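# Sort lettered boxes onto desks with matching plates

## Task

Every box carries a letter on its top face. Move each box onto the desk in this office whose plate, mounted on the desk's front edge, bears the same letter. A box whose letter matches no plate stays where it is. The robot must not tip over or finish leaning; either one fails the task. A box only counts as placed if it rests there on its own at the end, not held by the robot.

## Robot and tools

Robot: a Hello Robot Stretch 4 with one arm. It has an omni-wheel base, a lift riding up a mast, a telescoping arm that reaches forward, a three-joint wrist (yaw, pitch, roll) and a two-finger gripper. It stands about 1.6 m tall, and the base rim lies within 0.23 m of the base origin. Now and then a loose object may get a brief outside push.

Frames. Base frame: origin on the floor below the base centre, x ahead, y to the left, z up. hand_pose is reported in this frame. It marks the point midway between the fingers, 0.015 m back from the tips. Its printed value may be slightly wrong. Odometry frame: the base frame as it was when the scene began. base_odometry counts wheel turns only, so slipping shows up as travel. Heading runs from -3.142 to 3.142, positive to the left.

execute_actions(actions, cameras). actions is a list holding a single action, or an empty list to just read state and images. One action may contain:
- base: exactly one relative move, measured from where the base last reported itself. translate_m is a straight drive in metres, -2 to 2, forward positive. strafe_m is a sideways drive in metres, -2 to 2, left positive. rotate_rad is a turn in place in radians, -3.2 to 3.2, counter-clockwise (left) positive.
- joints: absolute targets keyed by joint name. lift_m 0 to 1.2 m. arm_m 0 to 0.55 m of extension. wrist_yaw_rad -1.134 to 4.276 (0 points forward, positive turns left, 3.14 is folded back, and above 3.4 the arm may get in the way). wrist_pitch_rad -1.117 to 4.259 (0 is level, 1.57 points straight down). wrist_roll_rad -1.117 to 4.259 (at 0 the fingers sit at equal height, positive turns clockwise as seen from behind). gripper_m 0 to 0.08, the gap between the fingers. Done tolerances: lift and arm ±0.004, yaw and roll ±0.02, pitch ±0.05, gripper ±0.002. A target outside its range gets clipped, and the result reports this. Any other bad value or an unknown key causes the whole call to be refused.
- pace: "slow", "default", "fast" or "max". Base speeds are 0.1/0.3/0.4/0.6 m/s and turn rates 1/2/3/4 rad/s. With the lift above 0.2 these are capped lower, down to 0.3 m/s and 1 rad/s at 1.2.
- contact_limits: {"arm_m": 0 to 0.75}, the push force allowed before the arm stops. Default is 0.5.
- end_of_arm: "enable_torque", sent on its own, switches wrist or gripper motors back on after a torque fault.
All motions start together. A joint that is not mentioned may keep pushing toward its earlier target. No action runs longer than 15 s. cameras picks from head_camera, head_left_camera, head_right_camera, wrist_camera, or "all"; omitting it gives all, and [] gives none. Images are captured at the end of the call, in the order listed on the pictures line. After a call reports a stop, any later movement calls in that same reply are skipped.

wait(seconds 0 to 10): sends no command and returns the state. zoom_image(camera, region [x0,y0,x1,y1] in pixels, at most 504x504): a closer view of that camera's latest image. read_manual: licence texts only. finished_scene(scene 1 or 2): ends the scene for good and reports success. The boxes must already be resting correctly.

Cameras. head_camera (420x560) looks forward and down; turn the base to look elsewhere. head_left_camera and head_right_camera are 420x672 fisheyes angled more steeply and show the base and arm. wrist_camera (616x392) looks along the fingers, with the fingertips near the bottom of the picture.

Readings. lidar_m: 12 distances in metres, one per 30° sector. Sector 1 is straight ahead and they proceed counter-clockwise (4 left, 7 behind, 10 right). "-" means nothing detected, or something closer than 0.25 m. Table tops show up. wrist_depth_mm: a 7x7 grid of median depths, 100 to 2000 mm. base_tilt is in degrees, forward and right positive, with a fixed bias of up to about 1.5°. If turned_by_wheels and turned_by_imu differ by more than about 0.1 rad, the base slipped or hit something, and the heading is off by that difference. motor_effort is in percent, positive toward higher joint values, with the peak in brackets. A load in a level gripper pushes the wrist pitch effort further from 0.

Statuses. done: target reached. off_target: came to rest short of the target and may still push; after a grip this means something is held. contact_stop_at_<key>: something blocked it, and the lift, arm or wheels go slack (a slack lift can sink under load). limit_stop_at_tilt: leaning over 6°; lift, arm and wheels go slack and ignore commands. limit_stop_at_own_body: about to hit itself; moving the joint back away is still allowed. torque_fault: the wrist or gripper motor has gone limp and needs enable_torque. A slack part holds again once it is next commanded.

Gripping. Send a gripper_m smaller than the object's width. When gripping, the reading stays above the command and the gripper effort moves away from 0. A sustained effort beyond about 50 faults the gripper and may drop the object. At the start, unfold by sending lift_m 0.4 and wrist_yaw_rad 0 together.

Avoid: turning or driving with more than 1 kg held at arm_m above 0.2, particularly at fast paces, since the robot can tip. Avoid hard steady pushes, especially with the lift high. Avoid dropping boxes, slamming, and pressing the gripper into surfaces with base or arm moves.

Each tool is called after "Request:" by a JSON object that holds its "op" and its "data".

## Session

Request:
{"op": "execute_actions", "data": {"actions": []}}

Scene clock: 0.00 s.
base_odometry: x=+0.000 y=+0.000 heading=+0.000 (m, m, rad; odometry frame)
turned_by_wheels: +0.000 (rad since the last result)
turned_by_imu: +0.000 (rad since the last result)
base_tilt: forward=+0.4 right=+0.3 (deg)
lidar_m: 0.84 0.84 0.96 1.60 1.62 1.04 0.87 0.87 1.01 1.29 1.28 1.00
base_status: not commanded
joint_positions: lift_m=+0.130 arm_m=-0.002 wrist_yaw_rad=+3.127 wrist_pitch_rad=+0.019 wrist_roll_rad=-0.007 gripper_m=+0.040
joint_status: not commanded
motor_effort: lift_m=+19 arm_m=-1 wrist_yaw_rad=+0 wrist_pitch_rad=-6 wrist_roll_rad=+0 gripper_m=+0 wheel_0=+0 wheel_1=+0 wheel_2=+0 (%)
hand_pose: x=-0.0423 y=+0.0905 z=+0.3044 quat_wxyz=(+0.007, -0.010, -0.003, +1.000) (m; base frame)
wrist_depth_mm: - 132 144 1008 1098 1182 1281 / - 114 137 1025 1098 1229 1281 / - 123 160 1025 1098 1205 1308 / 139 139 991 1060 1118 1205 1308 / 231 931 1008 1060 1138 1205 1336 / 229 904 134 1025 149 1118 991 / - - - 809 - - -
pictures: head_camera, head_left_camera, head_right_camera, wrist_camera
Images, in order (width x height): head_camera 420x560, head_left_camera 420x672, head_right_camera 420x672, wrist_camera 616x392.

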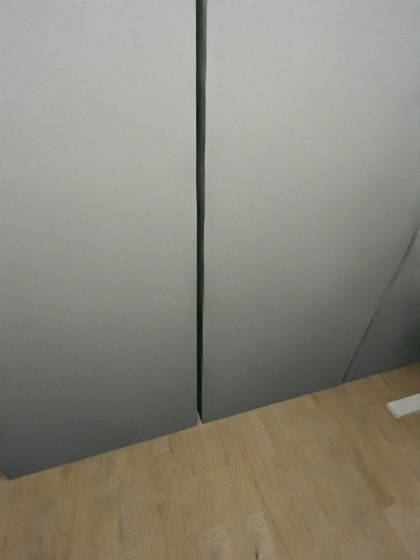

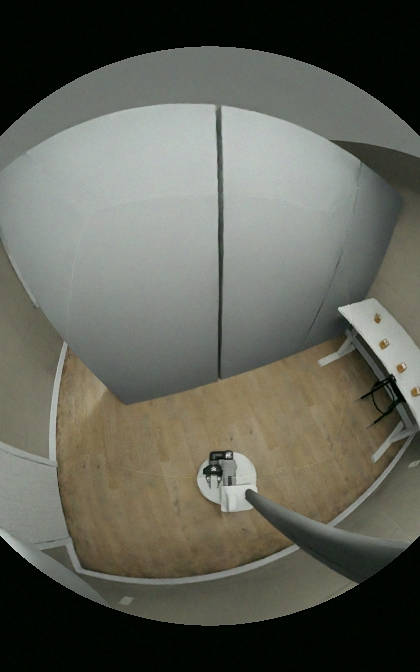

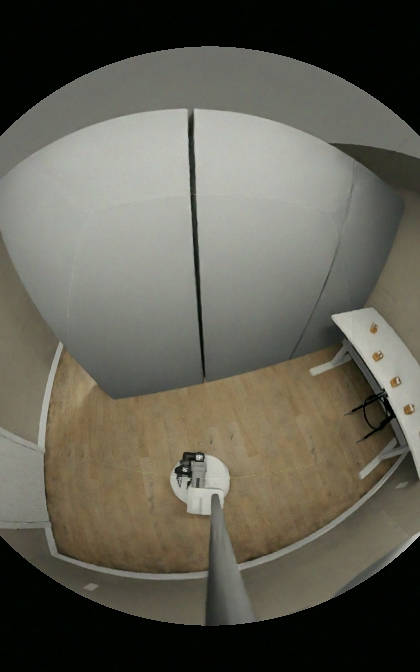

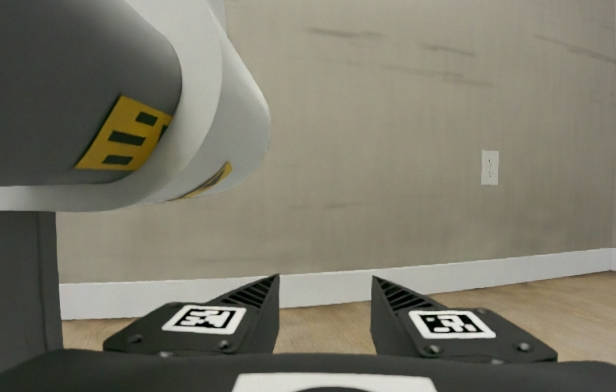

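Desk with boxes to the right.

Request:
{"op": "execute_actions", "data": {"actions": [{"base":{"rotate_rad":-1.3},"joints":{"lift_m":0.75,"wrist_yaw_rad":0,"gripper_m":0.08}}], "cameras": ["head_camera","head_left_camera"]}}

Scene clock: 7.60 s.
base_odometry: x=+0.000 y=+0.000 heading=-1.300 (m, m, rad; odometry frame)
turned_by_wheels: -1.300 (rad since the last result)
turned_by_imu: -1.272 (rad since the last result)
base_tilt: forward=+0.4 right=+0.3 (deg)
lidar_m: 1.28 1.24 0.88 0.84 0.87 1.73 1.62 1.26 0.88 0.81 0.91 1.20
base_status: done
joint_positions: lift_m=+0.750 arm_m=-0.002 wrist_yaw_rad=+0.000 wrist_pitch_rad=+0.019 wrist_roll_rad=-0.007 gripper_m=+0.080
joint_status: all done
motor_effort: lift_m=+23(26) arm_m=-1(1) wrist_yaw_rad=-1(6) wrist_pitch_rad=-7(6) wrist_roll_rad=+0(0) gripper_m=+1(1) wheel_0=+1(7) wheel_1=+1(5) wheel_2=+1(6) (%)
hand_pose: x=+0.3817 y=-0.0873 z=+0.9237 quat_wxyz=(+1.000, -0.004, +0.010, +0.000) (m; base frame)
wrist_depth_mm: 1308 1863 1808 1863 1808 1618 1138 / 1308 1863 1808 1863 1863 1661 1160 / 1281 1808 1863 1863 1863 1661 1160 / 1281 1863 1863 1863 1921 1756 1160 / 1229 1430 1430 1205 1205 1336 1160 / 1308 1464 145 1576 1863 133 1118 / - - 140 1921 1863 - -
pictures: head_camera, head_left_camera
Images, in order (width x height): head_camera 420x560, head_left_camera 420x672.

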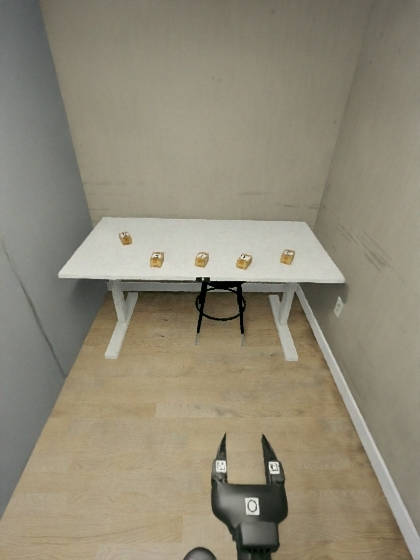

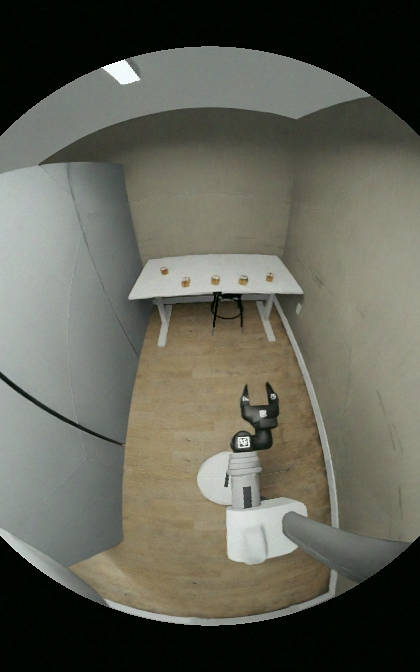

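Request:
{"op": "zoom_image", "data": {"camera": "head_camera", "region": [60,200,360,300]}}

Region (60, 200, 360, 300) of head_camera's 420x560 image, scaled by 1.680, with more detail than that image has.

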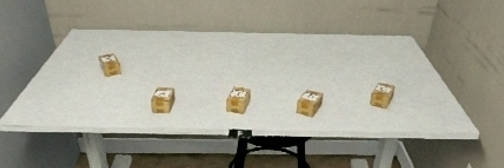

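Request:
{"op": "execute_actions", "data": {"actions": [{"base":{"translate_m":0.7},"joints":{"wrist_pitch_rad":1.0,"lift_m":1.0}}], "cameras": ["head_camera","wrist_camera"]}}

Scene clock: 13.97 s.
base_odometry: x=+0.187 y=-0.674 heading=-1.300 (m, m, rad; odometry frame)
turned_by_wheels: +0.000 (rad since the last result)
turned_by_imu: -0.005 (rad since the last result)
base_tilt: forward=+0.4 right=+0.3 (deg)
lidar_m: 0.58 0.63 0.84 0.85 0.90 1.21 2.32 1.24 0.90 0.84 0.87 0.64
base_status: done
joint_positions: lift_m=+1.000 arm_m=-0.002 wrist_yaw_rad=+0.000 wrist_pitch_rad=+1.001 wrist_roll_rad=-0.007 gripper_m=+0.080
joint_status: all done
motor_effort: lift_m=+23(25) arm_m=-1(1) wrist_yaw_rad=-2(2) wrist_pitch_rad=-4(4) wrist_roll_rad=+0(1) gripper_m=+2(0) wheel_0=+1(3) wheel_1=+0(6) wheel_2=+0(10) (%)
hand_pose: x=+0.2837 y=-0.0874 z=+0.9988 quat_wxyz=(+0.877, -0.003, +0.480, +0.002) (m; base frame)
wrist_depth_mm: 699 707 691 676 676 676 597 / 634 603 591 609 580 609 591 / 580 574 574 574 564 564 559 / 1281 1336 1336 1308 1336 1281 1160 / 1229 1255 1255 1229 1229 1205 1160 / 1160 1160 145 1118 1118 133 1118 / - - 141 1098 1078 - -
pictures: head_camera, wrist_camera
Images, in order (width x height): head_camera 420x560, wrist_camera 616x392.

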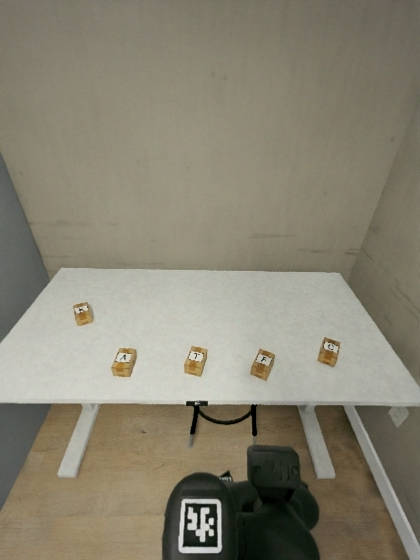

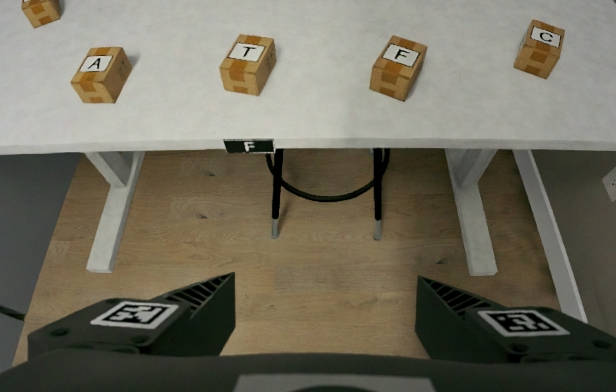

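Request:
{"op": "execute_actions", "data": {"actions": [{"base":{"rotate_rad":3.14}}], "cameras": ["head_camera","head_left_camera"]}}

Scene clock: 21.20 s.
base_odometry: x=+0.187 y=-0.674 heading=+1.840 (m, m, rad; odometry frame)
turned_by_wheels: +3.140 (rad since the last result)
turned_by_imu: +3.065 (rad since the last result)
base_tilt: forward=+0.4 right=+0.3 (deg)
lidar_m: 2.28 1.26 0.91 0.86 0.89 0.63 0.59 0.64 0.86 0.85 0.87 1.19
base_status: done
joint_positions: lift_m=+1.000 arm_m=-0.002 wrist_yaw_rad=+0.000 wrist_pitch_rad=+1.001 wrist_roll_rad=-0.007 gripper_m=+0.080
joint_status: not commanded
motor_effort: lift_m=+22(23) arm_m=-1(1) wrist_yaw_rad=-1(1) wrist_pitch_rad=-1(1) wrist_roll_rad=-1(1) gripper_m=-1(0) wheel_0=+1(5) wheel_1=+1(6) wheel_2=-1(7) (%)
hand_pose: x=+0.2837 y=-0.0874 z=+0.9988 quat_wxyz=(+0.877, -0.003, +0.480, +0.002) (m; base frame)
wrist_depth_mm: 1336 1756 1808 1863 1808 1808 1118 / 1336 1618 1661 1618 1576 1576 1138 / 1308 1464 1499 1430 1430 1464 1138 / 1308 1336 1336 1366 1336 1308 1138 / 1205 1255 1229 1229 1205 1182 1138 / 1138 1160 145 1118 1098 132 1098 / - - 141 1078 1060 - -
pictures: head_camera, head_left_camera
Images, in order (width x height): head_camera 420x560, head_left_camera 420x672.

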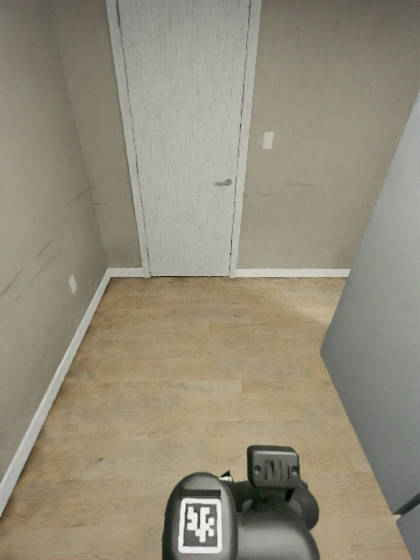

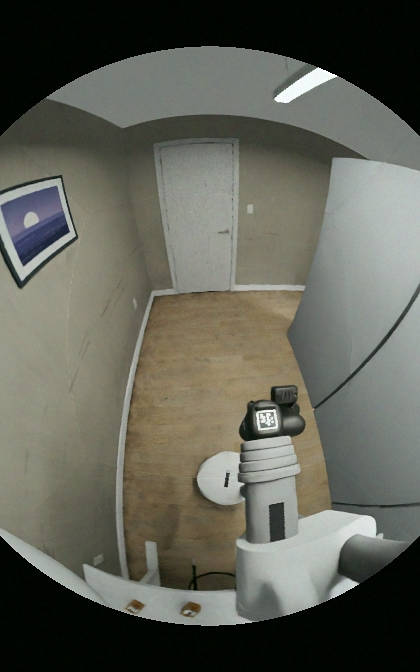

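Request:
{"op": "execute_actions", "data": {"actions": [{"base":{"translate_m":1.5},"joints":{"lift_m":0.5}}], "cameras": []}}

Request:
{"op": "execute_actions", "data": {"actions": [{"base":{"rotate_rad":-1.57}}], "cameras": ["head_camera","head_left_camera"]}}

Scene clock: 30.50 s.
base_odometry: x=-0.212 y=+0.771 heading=+1.840 (m, m, rad; odometry frame)
turned_by_wheels: +0.000 (rad since the last result)
turned_by_imu: -0.008 (rad since the last result)
base_tilt: forward=+0.4 right=+0.3 (deg)
lidar_m: 0.78 0.87 0.96 0.90 0.93 1.25 2.18 1.18 0.82 0.79 1.26 0.86
base_status: done
joint_positions: lift_m=+0.500 arm_m=-0.002 wrist_yaw_rad=+0.000 wrist_pitch_rad=+1.001 wrist_roll_rad=-0.007 gripper_m=+0.080
joint_status: all done
motor_effort: lift_m=+15(20) arm_m=-1(1) wrist_yaw_rad=-1(1) wrist_pitch_rad=-2(3) wrist_roll_rad=+0(0) gripper_m=+1(1) wheel_0=-1(5) wheel_1=-1(5) wheel_2=+0(9) (%)
hand_pose: x=+0.2837 y=-0.0874 z=+0.4994 quat_wxyz=(+0.877, -0.003, +0.480, +0.002) (m; base frame)
wrist_depth_mm: 647 654 661 661 654 683 683 / 741 750 759 768 759 788 778 / 831 831 842 820 831 809 820 / 768 768 768 768 750 750 732 / 699 699 699 699 699 683 676 / 654 661 145 634 634 132 634 / - - 140 615 603 - -
pictures: none
No camera images: the call's "cameras" was empty. Leave "cameras" out to get every camera's image.

Scene clock: 32.57 s.
base_odometry: x=-0.212 y=+0.771 heading=+0.270 (m, m, rad; odometry frame)
turned_by_wheels: -1.570 (rad since the last result)
turned_by_imu: -1.535 (rad since the last result)
base_tilt: forward=+0.4 right=+0.3 (deg)
lidar_m: 0.81 1.23 0.88 0.79 0.86 0.96 0.90 0.92 1.24 2.08 1.18 0.85
base_status: done
joint_positions: lift_m=+0.500 arm_m=-0.002 wrist_yaw_rad=+0.000 wrist_pitch_rad=+1.001 wrist_roll_rad=-0.007 gripper_m=+0.080
joint_status: not commanded
motor_effort: lift_m=+15(15) arm_m=-1(1) wrist_yaw_rad=-1(1) wrist_pitch_rad=-4(3) wrist_roll_rad=+0(0) gripper_m=+1(0) wheel_0=+0(5) wheel_1=-2(5) wheel_2=-1(8) (%)
hand_pose: x=+0.2837 y=-0.0874 z=+0.4994 quat_wxyz=(+0.877, -0.003, +0.480, +0.002) (m; base frame)
wrist_depth_mm: 1060 1025 1008 976 640 634 627 / 976 946 931 878 741 732 732 / 854 842 831 820 820 820 798 / 768 768 750 750 750 741 732 / 699 699 699 683 691 691 676 / 654 661 145 640 621 132 640 / - - 141 609 603 - -
pictures: head_camera, head_left_camera
Images, in order (width x height): head_camera 420x560, head_left_camera 420x672.

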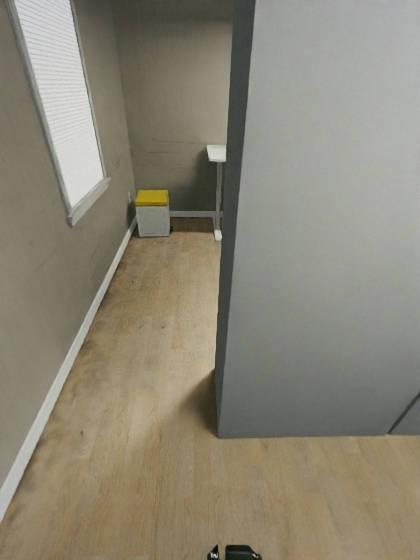

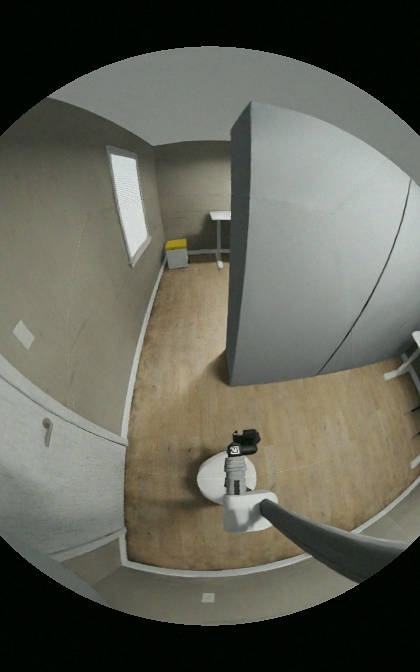

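Gap on the left, about 0.4 m offset.

Request:
{"op": "execute_actions", "data": {"actions": [{"base":{"strafe_m":0.4}}], "cameras": []}}

Request:
{"op": "execute_actions", "data": {"actions": [{"base":{"translate_m":1.5}}], "cameras": ["head_camera","head_right_camera"]}}

Scene clock: 37.90 s.
base_odometry: x=-0.319 y=+1.157 heading=+0.270 (m, m, rad; odometry frame)
turned_by_wheels: +0.000 (rad since the last result)
turned_by_imu: -0.001 (rad since the last result)
base_tilt: forward=+0.4 right=+0.3 (deg)
lidar_m: 1.94 0.67 0.42 0.39 0.44 0.60 0.90 0.95 1.26 2.47 1.17 0.95
base_status: done
joint_positions: lift_m=+0.500 arm_m=-0.002 wrist_yaw_rad=+0.000 wrist_pitch_rad=+1.001 wrist_roll_rad=-0.007 gripper_m=+0.080
joint_status: not commanded
motor_effort: lift_m=+14(15) arm_m=-1(1) wrist_yaw_rad=-1(1) wrist_pitch_rad=-3(5) wrist_roll_rad=+0(0) gripper_m=-1(1) wheel_0=+2(7) wheel_1=-1(7) wheel_2=-1(2) (%)
hand_pose: x=+0.2837 y=-0.0874 z=+0.4994 quat_wxyz=(+0.877, -0.003, +0.480, +0.002) (m; base frame)
wrist_depth_mm: 750 1008 1008 1025 1025 854 627 / 759 931 931 917 891 866 715 / 741 842 831 831 820 809 788 / 741 768 768 750 759 750 741 / 691 699 691 691 691 676 676 / 654 654 145 647 627 133 640 / - - 140 609 597 - -
pictures: none
No camera images: the call's "cameras" was empty. Leave "cameras" out to get every camera's image.

Scene clock: 44.37 s.
base_odometry: x=+1.127 y=+1.557 heading=+0.270 (m, m, rad; odometry frame)
turned_by_wheels: +0.000 (rad since the last result)
turned_by_imu: -0.007 (rad since the last result)
base_tilt: forward=+0.4 right=+0.3 (deg)
lidar_m: 1.57 0.71 0.53 0.48 0.52 0.71 1.78 0.64 0.51 0.80 2.30 1.59
base_status: done
joint_positions: lift_m=+0.500 arm_m=-0.002 wrist_yaw_rad=+0.000 wrist_pitch_rad=+1.001 wrist_roll_rad=-0.007 gripper_m=+0.080
joint_status: not commanded
motor_effort: lift_m=+15(15) arm_m=-1(1) wrist_yaw_rad=-1(1) wrist_pitch_rad=-2(2) wrist_roll_rad=+0(0) gripper_m=+1(2) wheel_0=-1(6) wheel_1=+0(5) wheel_2=+2(5) (%)
hand_pose: x=+0.2837 y=-0.0874 z=+0.4994 quat_wxyz=(+0.877, -0.003, +0.480, +0.002) (m; base frame)
wrist_depth_mm: 831 1042 1025 1025 991 1008 991 / 820 960 917 917 917 891 891 / 798 831 831 831 820 820 809 / 759 759 768 750 750 759 741 / 707 707 707 691 691 683 676 / 654 654 145 647 627 132 634 / - - 141 615 603 - -
pictures: head_camera, head_right_camera
Images, in order (width x height): head_camera 420x560, head_right_camera 420x672.

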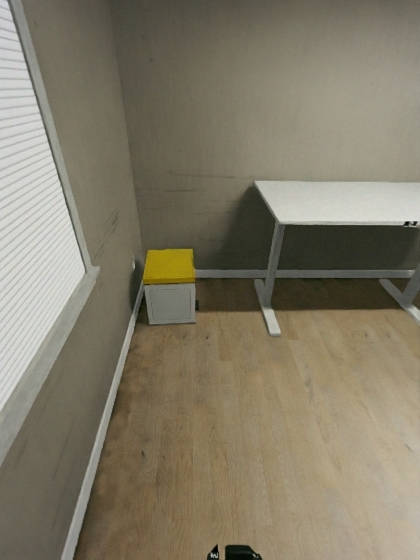

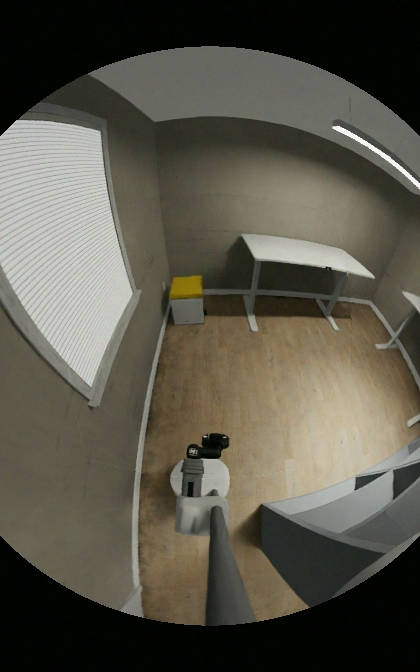

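Request:
{"op": "execute_actions", "data": {"actions": [{"base":{"translate_m":0.5}}], "cameras": []}}

Request:
{"op": "execute_actions", "data": {"actions": [{"base":{"rotate_rad":-1.2}}], "cameras": ["head_camera","head_right_camera"]}}

Scene clock: 50.43 s.
base_odometry: x=+1.609 y=+1.691 heading=+0.270 (m, m, rad; odometry frame)
turned_by_wheels: +0.000 (rad since the last result)
turned_by_imu: -0.004 (rad since the last result)
base_tilt: forward=+0.4 right=+0.3 (deg)
lidar_m: 1.16 0.70 0.50 0.46 0.48 0.72 1.77 0.85 1.00 2.44 1.54 1.10
base_status: done
joint_positions: lift_m=+0.500 arm_m=-0.002 wrist_yaw_rad=+0.000 wrist_pitch_rad=+1.001 wrist_roll_rad=-0.007 gripper_m=+0.080
joint_status: not commanded
motor_effort: lift_m=+15(15) arm_m=-1(1) wrist_yaw_rad=-1(1) wrist_pitch_rad=-3(5) wrist_roll_rad=+0(0) gripper_m=+0(0) wheel_0=+0(5) wheel_1=+1(3) wheel_2=+1(8) (%)
hand_pose: x=+0.2837 y=-0.0874 z=+0.4994 quat_wxyz=(+0.877, -0.003, +0.480, +0.002) (m; base frame)
wrist_depth_mm: 866 1008 1008 1025 1025 991 991 / 842 946 917 917 917 891 904 / 831 831 831 831 820 809 820 / 759 768 759 750 759 741 741 / 715 707 699 691 691 683 676 / 661 661 145 647 621 132 634 / - - 141 615 597 - -
pictures: none
No camera images: the call's "cameras" was empty. Leave "cameras" out to get every camera's image.

Scene clock: 52.27 s.
base_odometry: x=+1.609 y=+1.691 heading=-0.930 (m, m, rad; odometry frame)
turned_by_wheels: -1.200 (rad since the last result)
turned_by_imu: -1.173 (rad since the last result)
base_tilt: forward=+0.4 right=+0.3 (deg)
lidar_m: 1.90 1.14 1.11 0.92 0.55 0.47 0.47 0.63 1.23 0.86 0.90 1.71
base_status: done
joint_positions: lift_m=+0.500 arm_m=-0.002 wrist_yaw_rad=+0.000 wrist_pitch_rad=+1.001 wrist_roll_rad=-0.007 gripper_m=+0.080
joint_status: not commanded
motor_effort: lift_m=+15(15) arm_m=-1(1) wrist_yaw_rad=+0(1) wrist_pitch_rad=-3(1) wrist_roll_rad=+0(0) gripper_m=+0(1) wheel_0=+1(6) wheel_1=+1(5) wheel_2=+0(7) (%)
hand_pose: x=+0.2838 y=-0.0874 z=+0.4994 quat_wxyz=(+0.877, -0.003, +0.480, +0.002) (m; base frame)
wrist_depth_mm: 1060 1060 1042 1025 1025 1025 991 / 960 931 917 917 904 891 904 / 842 854 831 820 820 820 820 / 768 759 759 750 750 741 750 / 707 699 707 691 699 691 668 / 661 661 145 634 634 133 640 / - - 140 609 603 - -
pictures: head_camera, head_right_camera
Images, in order (width x height): head_camera 420x560, head_right_camera 420x672.

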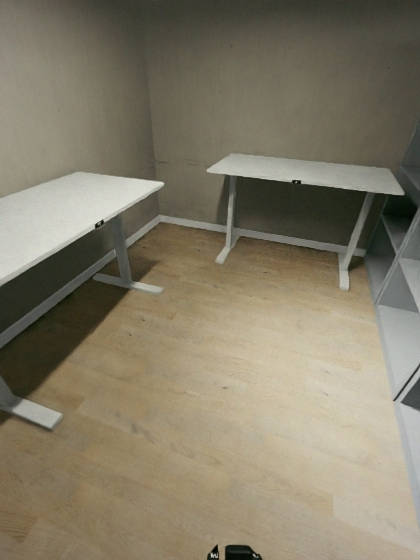

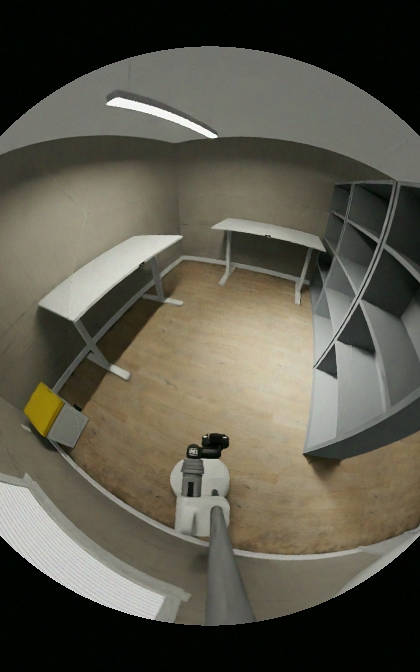

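Request:
{"op": "zoom_image", "data": {"camera": "head_camera", "region": [70,160,330,250]}}

Region (70, 160, 330, 250) of head_camera's 420x560 image, scaled by 1.938, with more detail than that image has; it fills the top 174 rows of this view, and the rest is white.

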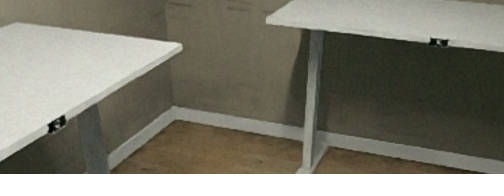

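Request:
{"op": "zoom_image", "data": {"camera": "head_camera", "region": [80,205,120,235]}}

Request:
{"op": "zoom_image", "data": {"camera": "head_camera", "region": [276,170,316,195]}}

Region (80, 205, 120, 235) of head_camera's 420x560 image, scaled by 12.600, with more detail than that image has; it fills the top 378 rows of this view, and the rest is white.

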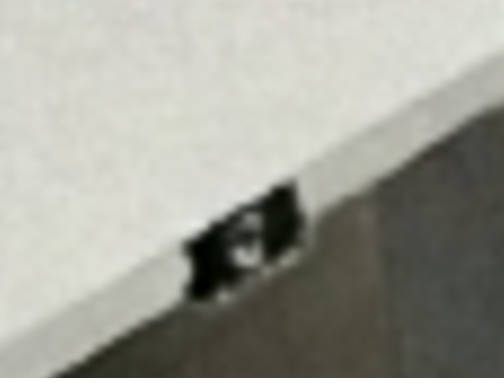

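Region (276, 170, 316, 195) of head_camera's 420x560 image, scaled by 12.600, with more detail than that image has; it fills the top 315 rows of this view, and the rest is white.

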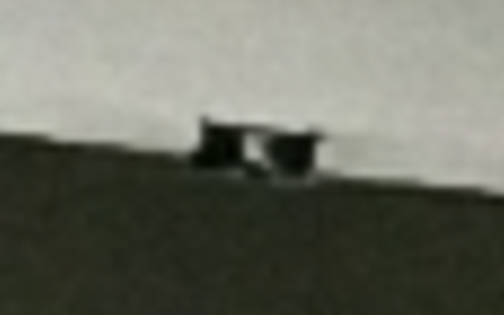

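Request:
{"op": "execute_actions", "data": {"actions": [{"base":{"translate_m":0.9},"joints":{"wrist_pitch_rad":0.2,"lift_m":0.65}}], "cameras": ["head_camera","wrist_camera"]}}

Scene clock: 61.40 s.
base_odometry: x=+2.147 y=+0.970 heading=-0.930 (m, m, rad; odometry frame)
turned_by_wheels: +0.000 (rad since the last result)
turned_by_imu: -0.006 (rad since the last result)
base_tilt: forward=+0.4 right=+0.3 (deg)
lidar_m: 1.60 0.82 0.71 0.72 1.26 1.31 1.33 1.66 1.02 1.02 1.27 1.60
base_status: done
joint_positions: lift_m=+0.650 arm_m=-0.002 wrist_yaw_rad=+0.000 wrist_pitch_rad=+0.203 wrist_roll_rad=-0.007 gripper_m=+0.080
joint_status: all done
motor_effort: lift_m=+24(26) arm_m=-1(1) wrist_yaw_rad=-2(1) wrist_pitch_rad=-7(12) wrist_roll_rad=+0(0) gripper_m=+0(1) wheel_0=+0(3) wheel_1=-1(6) wheel_2=+1(6) (%)
hand_pose: x=+0.3774 y=-0.0874 z=+0.7849 quat_wxyz=(+0.995, -0.003, +0.101, +0.000) (m; base frame)
wrist_depth_mm: 1430 1808 - - 1921 1808 1708 / 1008 1708 - - 1863 1808 1661 / 1537 1921 - - - 1863 1756 / 1397 1921 - - - 1983 1808 / 1397 1921 - - - - 1921 / 1430 1708 145 1661 1537 132 1661 / - - 141 1430 1308 - -
pictures: head_camera, wrist_camera
Images, in order (width x height): head_camera 420x560, wrist_camera 616x392.

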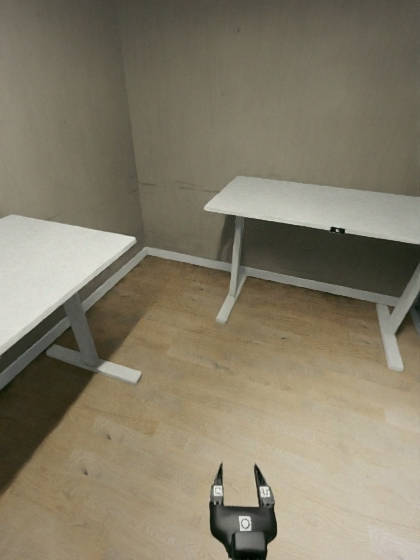

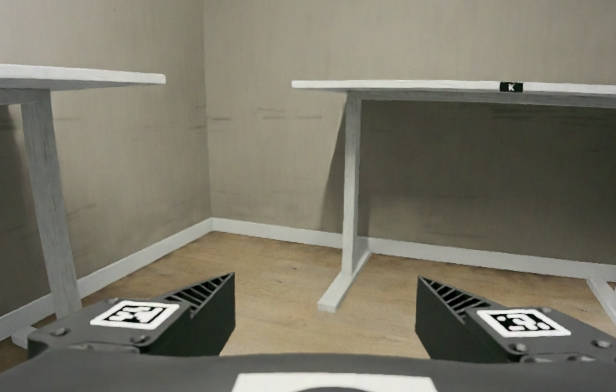

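Request:
{"op": "zoom_image", "data": {"camera": "wrist_camera", "region": [480,60,540,110]}}

Region (480, 60, 540, 110) of wrist_camera's 616x392 image, scaled by 8.400.

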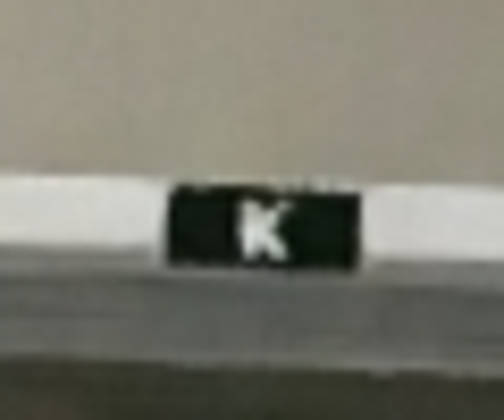

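Request:
{"op": "execute_actions", "data": {"actions": [{"base":{"translate_m":-0.9},"joints":{"lift_m":0.2},"pace":"fast"}], "cameras": []}}

Request:
{"op": "execute_actions", "data": {"actions": [{"base":{"rotate_rad":1.2}}], "cameras": []}}

Request:
{"op": "execute_actions", "data": {"actions": [{"base":{"translate_m":-2.0},"pace":"fast"}], "cameras": []}}

Request:
{"op": "execute_actions", "data": {"actions": [{"base":{"strafe_m":-0.4}}], "cameras": []}}

Request:
{"op": "execute_actions", "data": {"actions": [{"base":{"rotate_rad":-1.57}}], "cameras": []}}

Request:
{"op": "execute_actions", "data": {"actions": [{"base":{"translate_m":1.5},"joints":{"lift_m":1.0,"wrist_pitch_rad":1.0}}], "cameras": ["head_camera","wrist_camera"]}}

Scene clock: 72.03 s.
base_odometry: x=+1.609 y=+1.691 heading=-0.930 (m, m, rad; odometry frame)
turned_by_wheels: +0.000 (rad since the last result)
turned_by_imu: +0.000 (rad since the last result)
base_tilt: forward=+0.4 right=+0.3 (deg)
lidar_m: 1.92 1.15 1.07 0.93 0.55 0.47 0.48 0.62 1.22 0.84 0.89 1.74
base_status: done
joint_positions: lift_m=+0.200 arm_m=-0.002 wrist_yaw_rad=+0.000 wrist_pitch_rad=+0.203 wrist_roll_rad=-0.007 gripper_m=+0.080
joint_status: all done
motor_effort: lift_m=+14(20) arm_m=-1(1) wrist_yaw_rad=-1(2) wrist_pitch_rad=-7(6) wrist_roll_rad=+0(0) gripper_m=+0(2) wheel_0=+0(5) wheel_1=+1(6) wheel_2=-1(12) (%)
hand_pose: x=+0.3774 y=-0.0874 z=+0.3357 quat_wxyz=(+0.995, -0.003, +0.101, +0.000) (m; base frame)
wrist_depth_mm: 1708 - - - - - - / 1808 - - - - - - / 1863 - - - - - - / 1708 1756 1756 1808 1756 1808 1756 / 1042 1078 1098 1098 1098 1078 1078 / 798 820 145 798 750 132 809 / - - 141 676 647 - -
pictures: none
No camera images: the call's "cameras" was empty. Leave "cameras" out to get every camera's image.

Scene clock: 73.87 s.
base_odometry: x=+1.609 y=+1.691 heading=+0.270 (m, m, rad; odometry frame)
turned_by_wheels: +1.200 (rad since the last result)
turned_by_imu: +1.172 (rad since the last result)
base_tilt: forward=+0.4 right=+0.3 (deg)
lidar_m: 1.17 0.72 0.48 0.43 0.48 0.74 1.78 0.83 1.02 2.44 1.52 1.08
base_status: done
joint_positions: lift_m=+0.200 arm_m=-0.002 wrist_yaw_rad=+0.000 wrist_pitch_rad=+0.203 wrist_roll_rad=-0.007 gripper_m=+0.080
joint_status: not commanded
motor_effort: lift_m=+14(14) arm_m=-1(1) wrist_yaw_rad=-1(2) wrist_pitch_rad=-7(8) wrist_roll_rad=+0(0) gripper_m=-1(0) wheel_0=-1(5) wheel_1=+0(5) wheel_2=+0(6) (%)
hand_pose: x=+0.3774 y=-0.0874 z=+0.3357 quat_wxyz=(+0.995, -0.003, +0.101, +0.000) (m; base frame)
wrist_depth_mm: 866 1308 1499 1464 1464 1430 1499 / 866 1118 1499 1537 1576 1499 1499 / 891 931 946 1618 1576 1576 1576 / 891 976 960 1618 1618 1576 1576 / 866 991 991 1098 1078 1098 1060 / 768 820 145 788 741 132 809 / - - 140 683 634 - -
pictures: none
No camera images: the call's "cameras" was empty. Leave "cameras" out to get every camera's image.

Scene clock: 80.23 s.
base_odometry: x=-0.319 y=+1.157 heading=+0.271 (m, m, rad; odometry frame)
turned_by_wheels: +0.000 (rad since the last result)
turned_by_imu: +0.003 (rad since the last result)
base_tilt: forward=+0.4 right=+0.3 (deg)
lidar_m: 1.88 0.66 0.41 0.38 0.44 0.61 0.92 0.95 1.25 2.49 1.17 0.94
base_status: done
joint_positions: lift_m=+0.200 arm_m=-0.002 wrist_yaw_rad=+0.000 wrist_pitch_rad=+0.203 wrist_roll_rad=-0.007 gripper_m=+0.080
joint_status: not commanded
motor_effort: lift_m=+15(15) arm_m=-1(1) wrist_yaw_rad=-2(2) wrist_pitch_rad=-7(8) wrist_roll_rad=-1(0) gripper_m=-1(1) wheel_0=+3(7) wheel_1=+2(4) wheel_2=+0(8) (%)
hand_pose: x=+0.3774 y=-0.0874 z=+0.3357 quat_wxyz=(+0.995, -0.003, +0.101, +0.000) (m; base frame)
wrist_depth_mm: 759 1118 - - - 842 585 / 768 1118 - - - 854 603 / 768 1160 - - - 878 609 / 768 1138 1708 1756 1756 866 603 / 778 991 1098 1098 1078 866 609 / 715 809 145 788 750 132 621 / - - 141 683 640 - -
pictures: none
No camera images: the call's "cameras" was empty. Leave "cameras" out to get every camera's image.

Scene clock: 82.90 s.
base_odometry: x=-0.212 y=+0.771 heading=+0.271 (m, m, rad; odometry frame)
turned_by_wheels: +0.000 (rad since the last result)
turned_by_imu: -0.002 (rad since the last result)
base_tilt: forward=+0.4 right=+0.3 (deg)
lidar_m: 0.82 1.24 0.87 0.76 0.86 0.96 0.90 0.95 1.22 2.10 1.21 0.85
base_status: done
joint_positions: lift_m=+0.200 arm_m=-0.002 wrist_yaw_rad=+0.000 wrist_pitch_rad=+0.203 wrist_roll_rad=-0.007 gripper_m=+0.080
joint_status: not commanded
motor_effort: lift_m=+15(15) arm_m=-1(1) wrist_yaw_rad=-2(1) wrist_pitch_rad=-7(8) wrist_roll_rad=+0(0) gripper_m=+0(0) wheel_0=-1(7) wheel_1=+0(8) wheel_2=+0(0) (%)
hand_pose: x=+0.3774 y=-0.0874 z=+0.3357 quat_wxyz=(+0.995, -0.003, +0.101, +0.000) (m; base frame)
wrist_depth_mm: 1336 1863 - - 530 530 525 / 1308 1921 - - 549 554 549 / 1397 1983 - - 569 564 569 / 1336 1708 1708 1430 591 585 591 / 1060 1078 1098 960 609 615 615 / 788 820 145 707 627 132 634 / - - 141 654 634 - -
pictures: none
No camera images: the call's "cameras" was empty. Leave "cameras" out to get every camera's image.

Scene clock: 84.97 s.
base_odometry: x=-0.212 y=+0.771 heading=-1.299 (m, m, rad; odometry frame)
turned_by_wheels: -1.570 (rad since the last result)
turned_by_imu: -1.535 (rad since the last result)
base_tilt: forward=+0.4 right=+0.3 (deg)
lidar_m: 2.09 1.20 0.84 0.80 1.25 0.85 0.78 0.87 0.94 0.91 0.94 1.24
base_status: done
joint_positions: lift_m=+0.200 arm_m=-0.002 wrist_yaw_rad=+0.000 wrist_pitch_rad=+0.203 wrist_roll_rad=-0.007 gripper_m=+0.080
joint_status: not commanded
motor_effort: lift_m=+15(15) arm_m=-1(1) wrist_yaw_rad=-1(2) wrist_pitch_rad=-7(7) wrist_roll_rad=-1(0) gripper_m=-2(0) wheel_0=-1(5) wheel_1=-1(5) wheel_2=+0(7) (%)
hand_pose: x=+0.3774 y=-0.0874 z=+0.3357 quat_wxyz=(+0.995, -0.003, +0.101, +0.000) (m; base frame)
wrist_depth_mm: 1255 1921 - - - 1708 1182 / 1255 1808 - - - 1708 1205 / 1255 1863 - - - 1756 1205 / 1281 1618 1756 1756 1808 1537 1205 / 1060 1060 1118 1078 1098 1078 1078 / 788 809 145 788 741 133 820 / - - 140 676 647 - -
pictures: none
No camera images: the call's "cameras" was empty. Leave "cameras" out to get every camera's image.

Scene clock: 91.47 s.
base_odometry: x=+0.191 y=-0.674 heading=-1.299 (m, m, rad; odometry frame)
turned_by_wheels: +0.000 (rad since the last result)
turned_by_imu: -0.007 (rad since the last result)
base_tilt: forward=+0.4 right=+0.3 (deg)
lidar_m: 0.57 0.62 0.84 0.84 0.87 1.19 2.31 1.26 0.90 0.86 0.89 0.63
base_status: done
joint_positions: lift_m=+1.000 arm_m=-0.002 wrist_yaw_rad=+0.000 wrist_pitch_rad=+1.002 wrist_roll_rad=-0.007 gripper_m=+0.080
joint_status: all done
motor_effort: lift_m=+23(27) arm_m=-1(1) wrist_yaw_rad=-1(0) wrist_pitch_rad=-2(7) wrist_roll_rad=+0(1) gripper_m=+0(0) wheel_0=+1(5) wheel_1=+1(4) wheel_2=+1(7) (%)
hand_pose: x=+0.2838 y=-0.0874 z=+0.9988 quat_wxyz=(+0.877, -0.003, +0.480, +0.002) (m; base frame)
wrist_depth_mm: 699 699 683 676 668 661 591 / 634 603 597 609 591 597 597 / 580 580 574 574 569 564 564 / 1308 1336 1366 1308 1308 1281 1160 / 1229 1255 1229 1229 1229 1182 1138 / 1138 1160 145 1160 1118 133 1118 / - - 141 1078 1060 - -
pictures: head_camera, wrist_camera
Images, in order (width x height): head_camera 420x560, wrist_camera 616x392.

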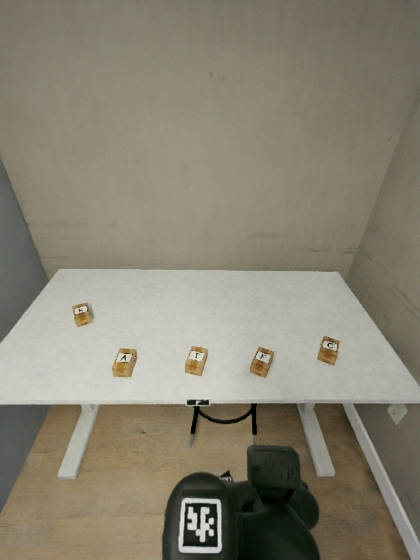

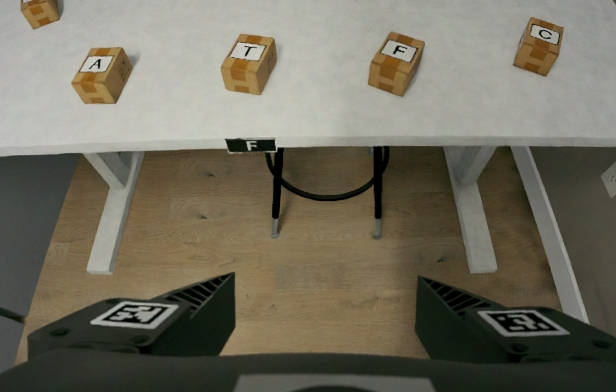

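Request:
{"op": "execute_actions", "data": {"actions": [{"base":{"strafe_m":-0.34},"joints":{"wrist_pitch_rad":1.57,"arm_m":0.4}}], "cameras": []}}

Request:
{"op": "execute_actions", "data": {"actions": [{"base":{"translate_m":0.15}}], "cameras": ["head_camera","wrist_camera"]}}

Scene clock: 98.37 s.
base_odometry: x=-0.137 y=-0.765 heading=-1.299 (m, m, rad; odometry frame)
turned_by_wheels: +0.000 (rad since the last result)
turned_by_imu: -0.003 (rad since the last result)
base_tilt: forward=+0.4 right=+0.3 (deg)
lidar_m: 0.60 0.61 0.82 1.17 1.23 1.64 2.31 0.75 0.54 0.52 0.55 0.64
base_status: done
joint_positions: lift_m=+1.000 arm_m=+0.399 wrist_yaw_rad=+0.000 wrist_pitch_rad=+1.570 wrist_roll_rad=-0.007 gripper_m=+0.080
joint_status: all done
motor_effort: lift_m=+23(23) arm_m=+7(7) wrist_yaw_rad=-1(1) wrist_pitch_rad=+2(6) wrist_roll_rad=+0(0) gripper_m=-1(1) wheel_0=+0(9) wheel_1=+0(7) wheel_2=+1(1) (%)
hand_pose: x=+0.5699 y=-0.0874 z=+0.9652 quat_wxyz=(+0.707, -0.003, +0.707, +0.003) (m; base frame)
wrist_depth_mm: 394 384 387 384 379 377 373 / 397 366 387 387 382 379 375 / 399 392 392 389 382 382 377 / 404 399 397 1098 1098 854 615 / 1138 1138 1118 1118 1118 1008 661 / 1138 1118 145 1138 1098 133 647 / - - 141 991 1078 - -
pictures: none
No camera images: the call's "cameras" was empty. Leave "cameras" out to get every camera's image.

Scene clock: 100.20 s.
base_odometry: x=-0.097 y=-0.910 heading=-1.299 (m, m, rad; odometry frame)
turned_by_wheels: +0.000 (rad since the last result)
turned_by_imu: -0.001 (rad since the last result)
base_tilt: forward=+0.5 right=+0.3 (deg)
lidar_m: 0.45 0.45 0.64 1.18 1.25 1.65 2.36 0.78 0.52 0.50 0.53 0.47
base_status: done
joint_positions: lift_m=+1.000 arm_m=+0.399 wrist_yaw_rad=+0.000 wrist_pitch_rad=+1.570 wrist_roll_rad=-0.007 gripper_m=+0.080
joint_status: not commanded
motor_effort: lift_m=+23(23) arm_m=+6(7) wrist_yaw_rad=-2(3) wrist_pitch_rad=+1(3) wrist_roll_rad=+0(0) gripper_m=+1(1) wheel_0=-1(6) wheel_1=+0(5) wheel_2=+0(9) (%)
hand_pose: x=+0.5700 y=-0.0874 z=+0.9652 quat_wxyz=(+0.707, -0.003, +0.707, +0.003) (m; base frame)
wrist_depth_mm: 397 394 384 382 377 375 373 / 394 392 389 387 382 379 375 / 397 397 394 389 338 379 377 / 399 364 397 392 384 384 379 / 404 399 394 392 387 384 379 / 404 399 145 394 389 132 382 / - - 141 1008 1118 - -
pictures: head_camera, wrist_camera
Images, in order (width x height): head_camera 420x560, wrist_camera 616x392.

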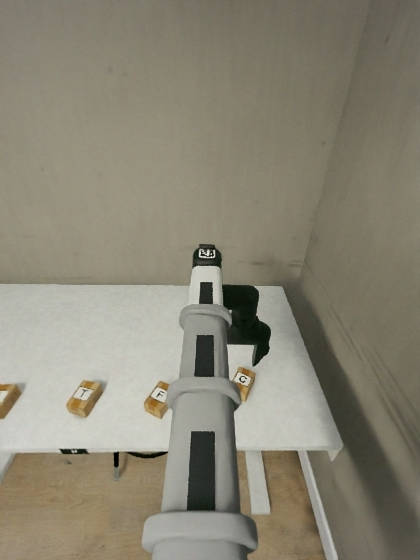

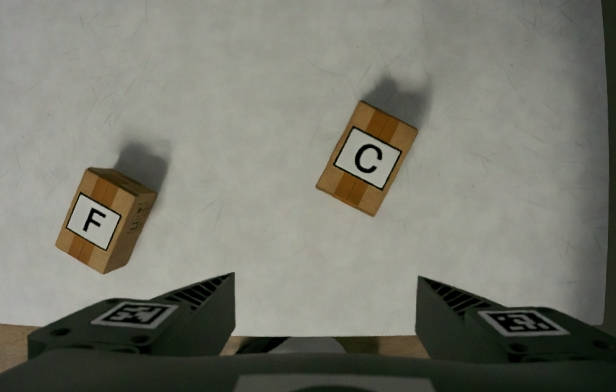

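Request:
{"op": "execute_actions", "data": {"actions": [{"base":{"strafe_m":-0.053},"joints":{"arm_m":0.49,"wrist_roll_rad":0.44}}], "cameras": ["wrist_camera"]}}

Scene clock: 104.63 s.
base_odometry: x=-0.148 y=-0.924 heading=-1.299 (m, m, rad; odometry frame)
turned_by_wheels: +0.000 (rad since the last result)
turned_by_imu: -0.002 (rad since the last result)
base_tilt: forward=+0.4 right=+0.4 (deg)
lidar_m: 0.43 0.47 0.65 1.23 1.27 1.73 2.23 0.68 0.51 0.43 0.47 0.47
base_status: done
joint_positions: lift_m=+1.000 arm_m=+0.489 wrist_yaw_rad=+0.000 wrist_pitch_rad=+1.570 wrist_roll_rad=+0.440 gripper_m=+0.080
joint_status: all done
motor_effort: lift_m=+23(23) arm_m=+7(12) wrist_yaw_rad=-1(2) wrist_pitch_rad=+2(3) wrist_roll_rad=+1(6) gripper_m=+2(0) wheel_0=+0(8) wheel_1=+0(7) wheel_2=+0(1) (%)
hand_pose: x=+0.6599 y=-0.0874 z=+0.9652 quat_wxyz=(+0.690, +0.154, +0.690, -0.154) (m; base frame)
wrist_depth_mm: 397 392 389 384 377 377 462 / 397 394 387 384 379 377 484 / 399 399 392 387 384 379 492 / 399 394 392 389 384 379 379 / 407 399 397 343 387 382 379 / 407 402 145 392 389 132 382 / - - 141 394 389 - -
pictures: wrist_camera
Images, in order (width x height): wrist_camera 616x392.

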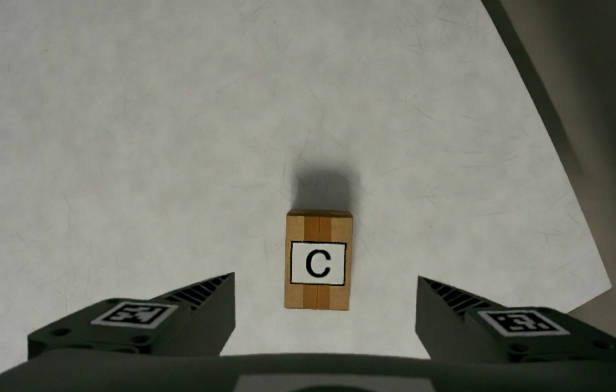

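Aligned. Descend and grip.

Request:
{"op": "execute_actions", "data": {"actions": [{"joints":{"lift_m":0.79}}], "cameras": []}}

Request:
{"op": "execute_actions", "data": {"actions": [{"joints":{"gripper_m":0.02}}], "cameras": []}}

Request:
{"op": "execute_actions", "data": {"actions": [{"joints":{"lift_m":0.95}}], "cameras": ["wrist_camera"]}}

Scene clock: 109.57 s.
base_odometry: x=-0.148 y=-0.924 heading=-1.299 (m, m, rad; odometry frame)
turned_by_wheels: +0.000 (rad since the last result)
turned_by_imu: -0.002 (rad since the last result)
base_tilt: forward=+0.4 right=+0.3 (deg)
lidar_m: 0.45 0.46 0.61 1.24 1.28 1.73 2.26 0.68 0.48 0.46 0.49 0.49
base_status: not commanded
joint_positions: lift_m=+0.790 arm_m=+0.489 wrist_yaw_rad=+0.000 wrist_pitch_rad=+1.570 wrist_roll_rad=+0.440 gripper_m=+0.080
joint_status: all done
motor_effort: lift_m=+14(21) arm_m=+7(7) wrist_yaw_rad=-1(2) wrist_pitch_rad=+0(1) wrist_roll_rad=+1(1) gripper_m=+1(0) wheel_0=+0(0) wheel_1=+0(0) wheel_2=+0(0) (%)
hand_pose: x=+0.6599 y=-0.0874 z=+0.7560 quat_wxyz=(+0.690, +0.154, +0.690, -0.154) (m; base frame)
wrist_depth_mm: 183 182 179 177 176 173 - / 184 182 180 178 177 174 174 / 185 183 181 180 178 176 175 / 186 184 182 180 178 177 175 / 187 186 183 154 179 177 175 / 189 185 133 131 137 132 - / - - 133 132 135 - -
pictures: none
No camera images: the call's "cameras" was empty. Leave "cameras" out to get every camera's image.

Scene clock: 110.57 s.
base_odometry: x=-0.148 y=-0.924 heading=-1.299 (m, m, rad; odometry frame)
turned_by_wheels: +0.000 (rad since the last result)
turned_by_imu: +0.000 (rad since the last result)
base_tilt: forward=+0.4 right=+0.3 (deg)
lidar_m: 0.45 0.48 0.63 1.24 1.28 1.74 2.26 0.68 0.49 0.45 0.47 0.47
base_status: not commanded
joint_positions: lift_m=+0.790 arm_m=+0.489 wrist_yaw_rad=+0.000 wrist_pitch_rad=+1.570 wrist_roll_rad=+0.440 gripper_m=+0.059
joint_status: gripper_m off_target (ended at +0.059, target +0.020)
on_its_own: gripper_m is held at +0.053, not at your +0.020, by its contact guard: the fingers met something
motor_effort: lift_m=+14(14) arm_m=+7(6) wrist_yaw_rad=-1(3) wrist_pitch_rad=+2(3) wrist_roll_rad=+1(2) gripper_m=-43(46) wheel_0=+0(0) wheel_1=+0(0) wheel_2=+0(0) (%)
hand_pose: x=+0.6599 y=-0.0874 z=+0.7560 quat_wxyz=(+0.690, +0.154, +0.690, -0.154) (m; base frame)
wrist_depth_mm: 184 181 180 177 176 174 - / 184 182 180 178 177 175 173 / 185 183 181 179 177 176 174 / 186 185 182 181 179 177 175 / 188 186 183 156 179 177 176 / 189 186 133 132 131 178 - / - - - 132 131 - -
pictures: none
No camera images: the call's "cameras" was empty. Leave "cameras" out to get every camera's image.

Scene clock: 112.30 s.
base_odometry: x=-0.148 y=-0.924 heading=-1.299 (m, m, rad; odometry frame)
turned_by_wheels: +0.000 (rad since the last result)
turned_by_imu: -0.001 (rad since the last result)
base_tilt: forward=+0.5 right=+0.4 (deg)
lidar_m: 0.47 0.47 0.66 1.24 1.27 1.74 2.25 0.71 0.49 0.46 0.48 0.47
base_status: not commanded
joint_positions: lift_m=+0.950 arm_m=+0.489 wrist_yaw_rad=+0.000 wrist_pitch_rad=+1.570 wrist_roll_rad=+0.440 gripper_m=+0.059
joint_status: all done
on_its_own: gripper_m is held at +0.053, not at your +0.020, by its contact guard: the fingers met something
motor_effort: lift_m=+24(24) arm_m=+7(6) wrist_yaw_rad=+0(1) wrist_pitch_rad=+0(1) wrist_roll_rad=+1(1) gripper_m=-44(43) wheel_0=+0(0) wheel_1=+0(0) wheel_2=+0(0) (%)
hand_pose: x=+0.6599 y=-0.0874 z=+0.9151 quat_wxyz=(+0.690, +0.154, +0.690, -0.154) (m; base frame)
wrist_depth_mm: 343 342 336 334 330 325 445 / 345 342 338 336 334 327 325 / 349 345 340 338 334 329 327 / 349 347 343 340 336 332 329 / 353 349 345 156 338 332 330 / 355 351 133 132 131 334 332 / - - - 132 131 - -
pictures: wrist_camera
Images, in order (width x height): wrist_camera 616x392.

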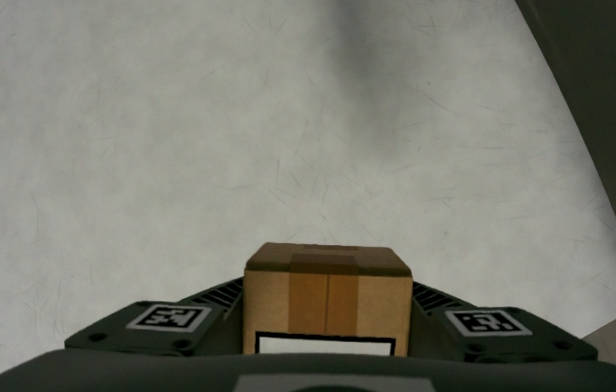

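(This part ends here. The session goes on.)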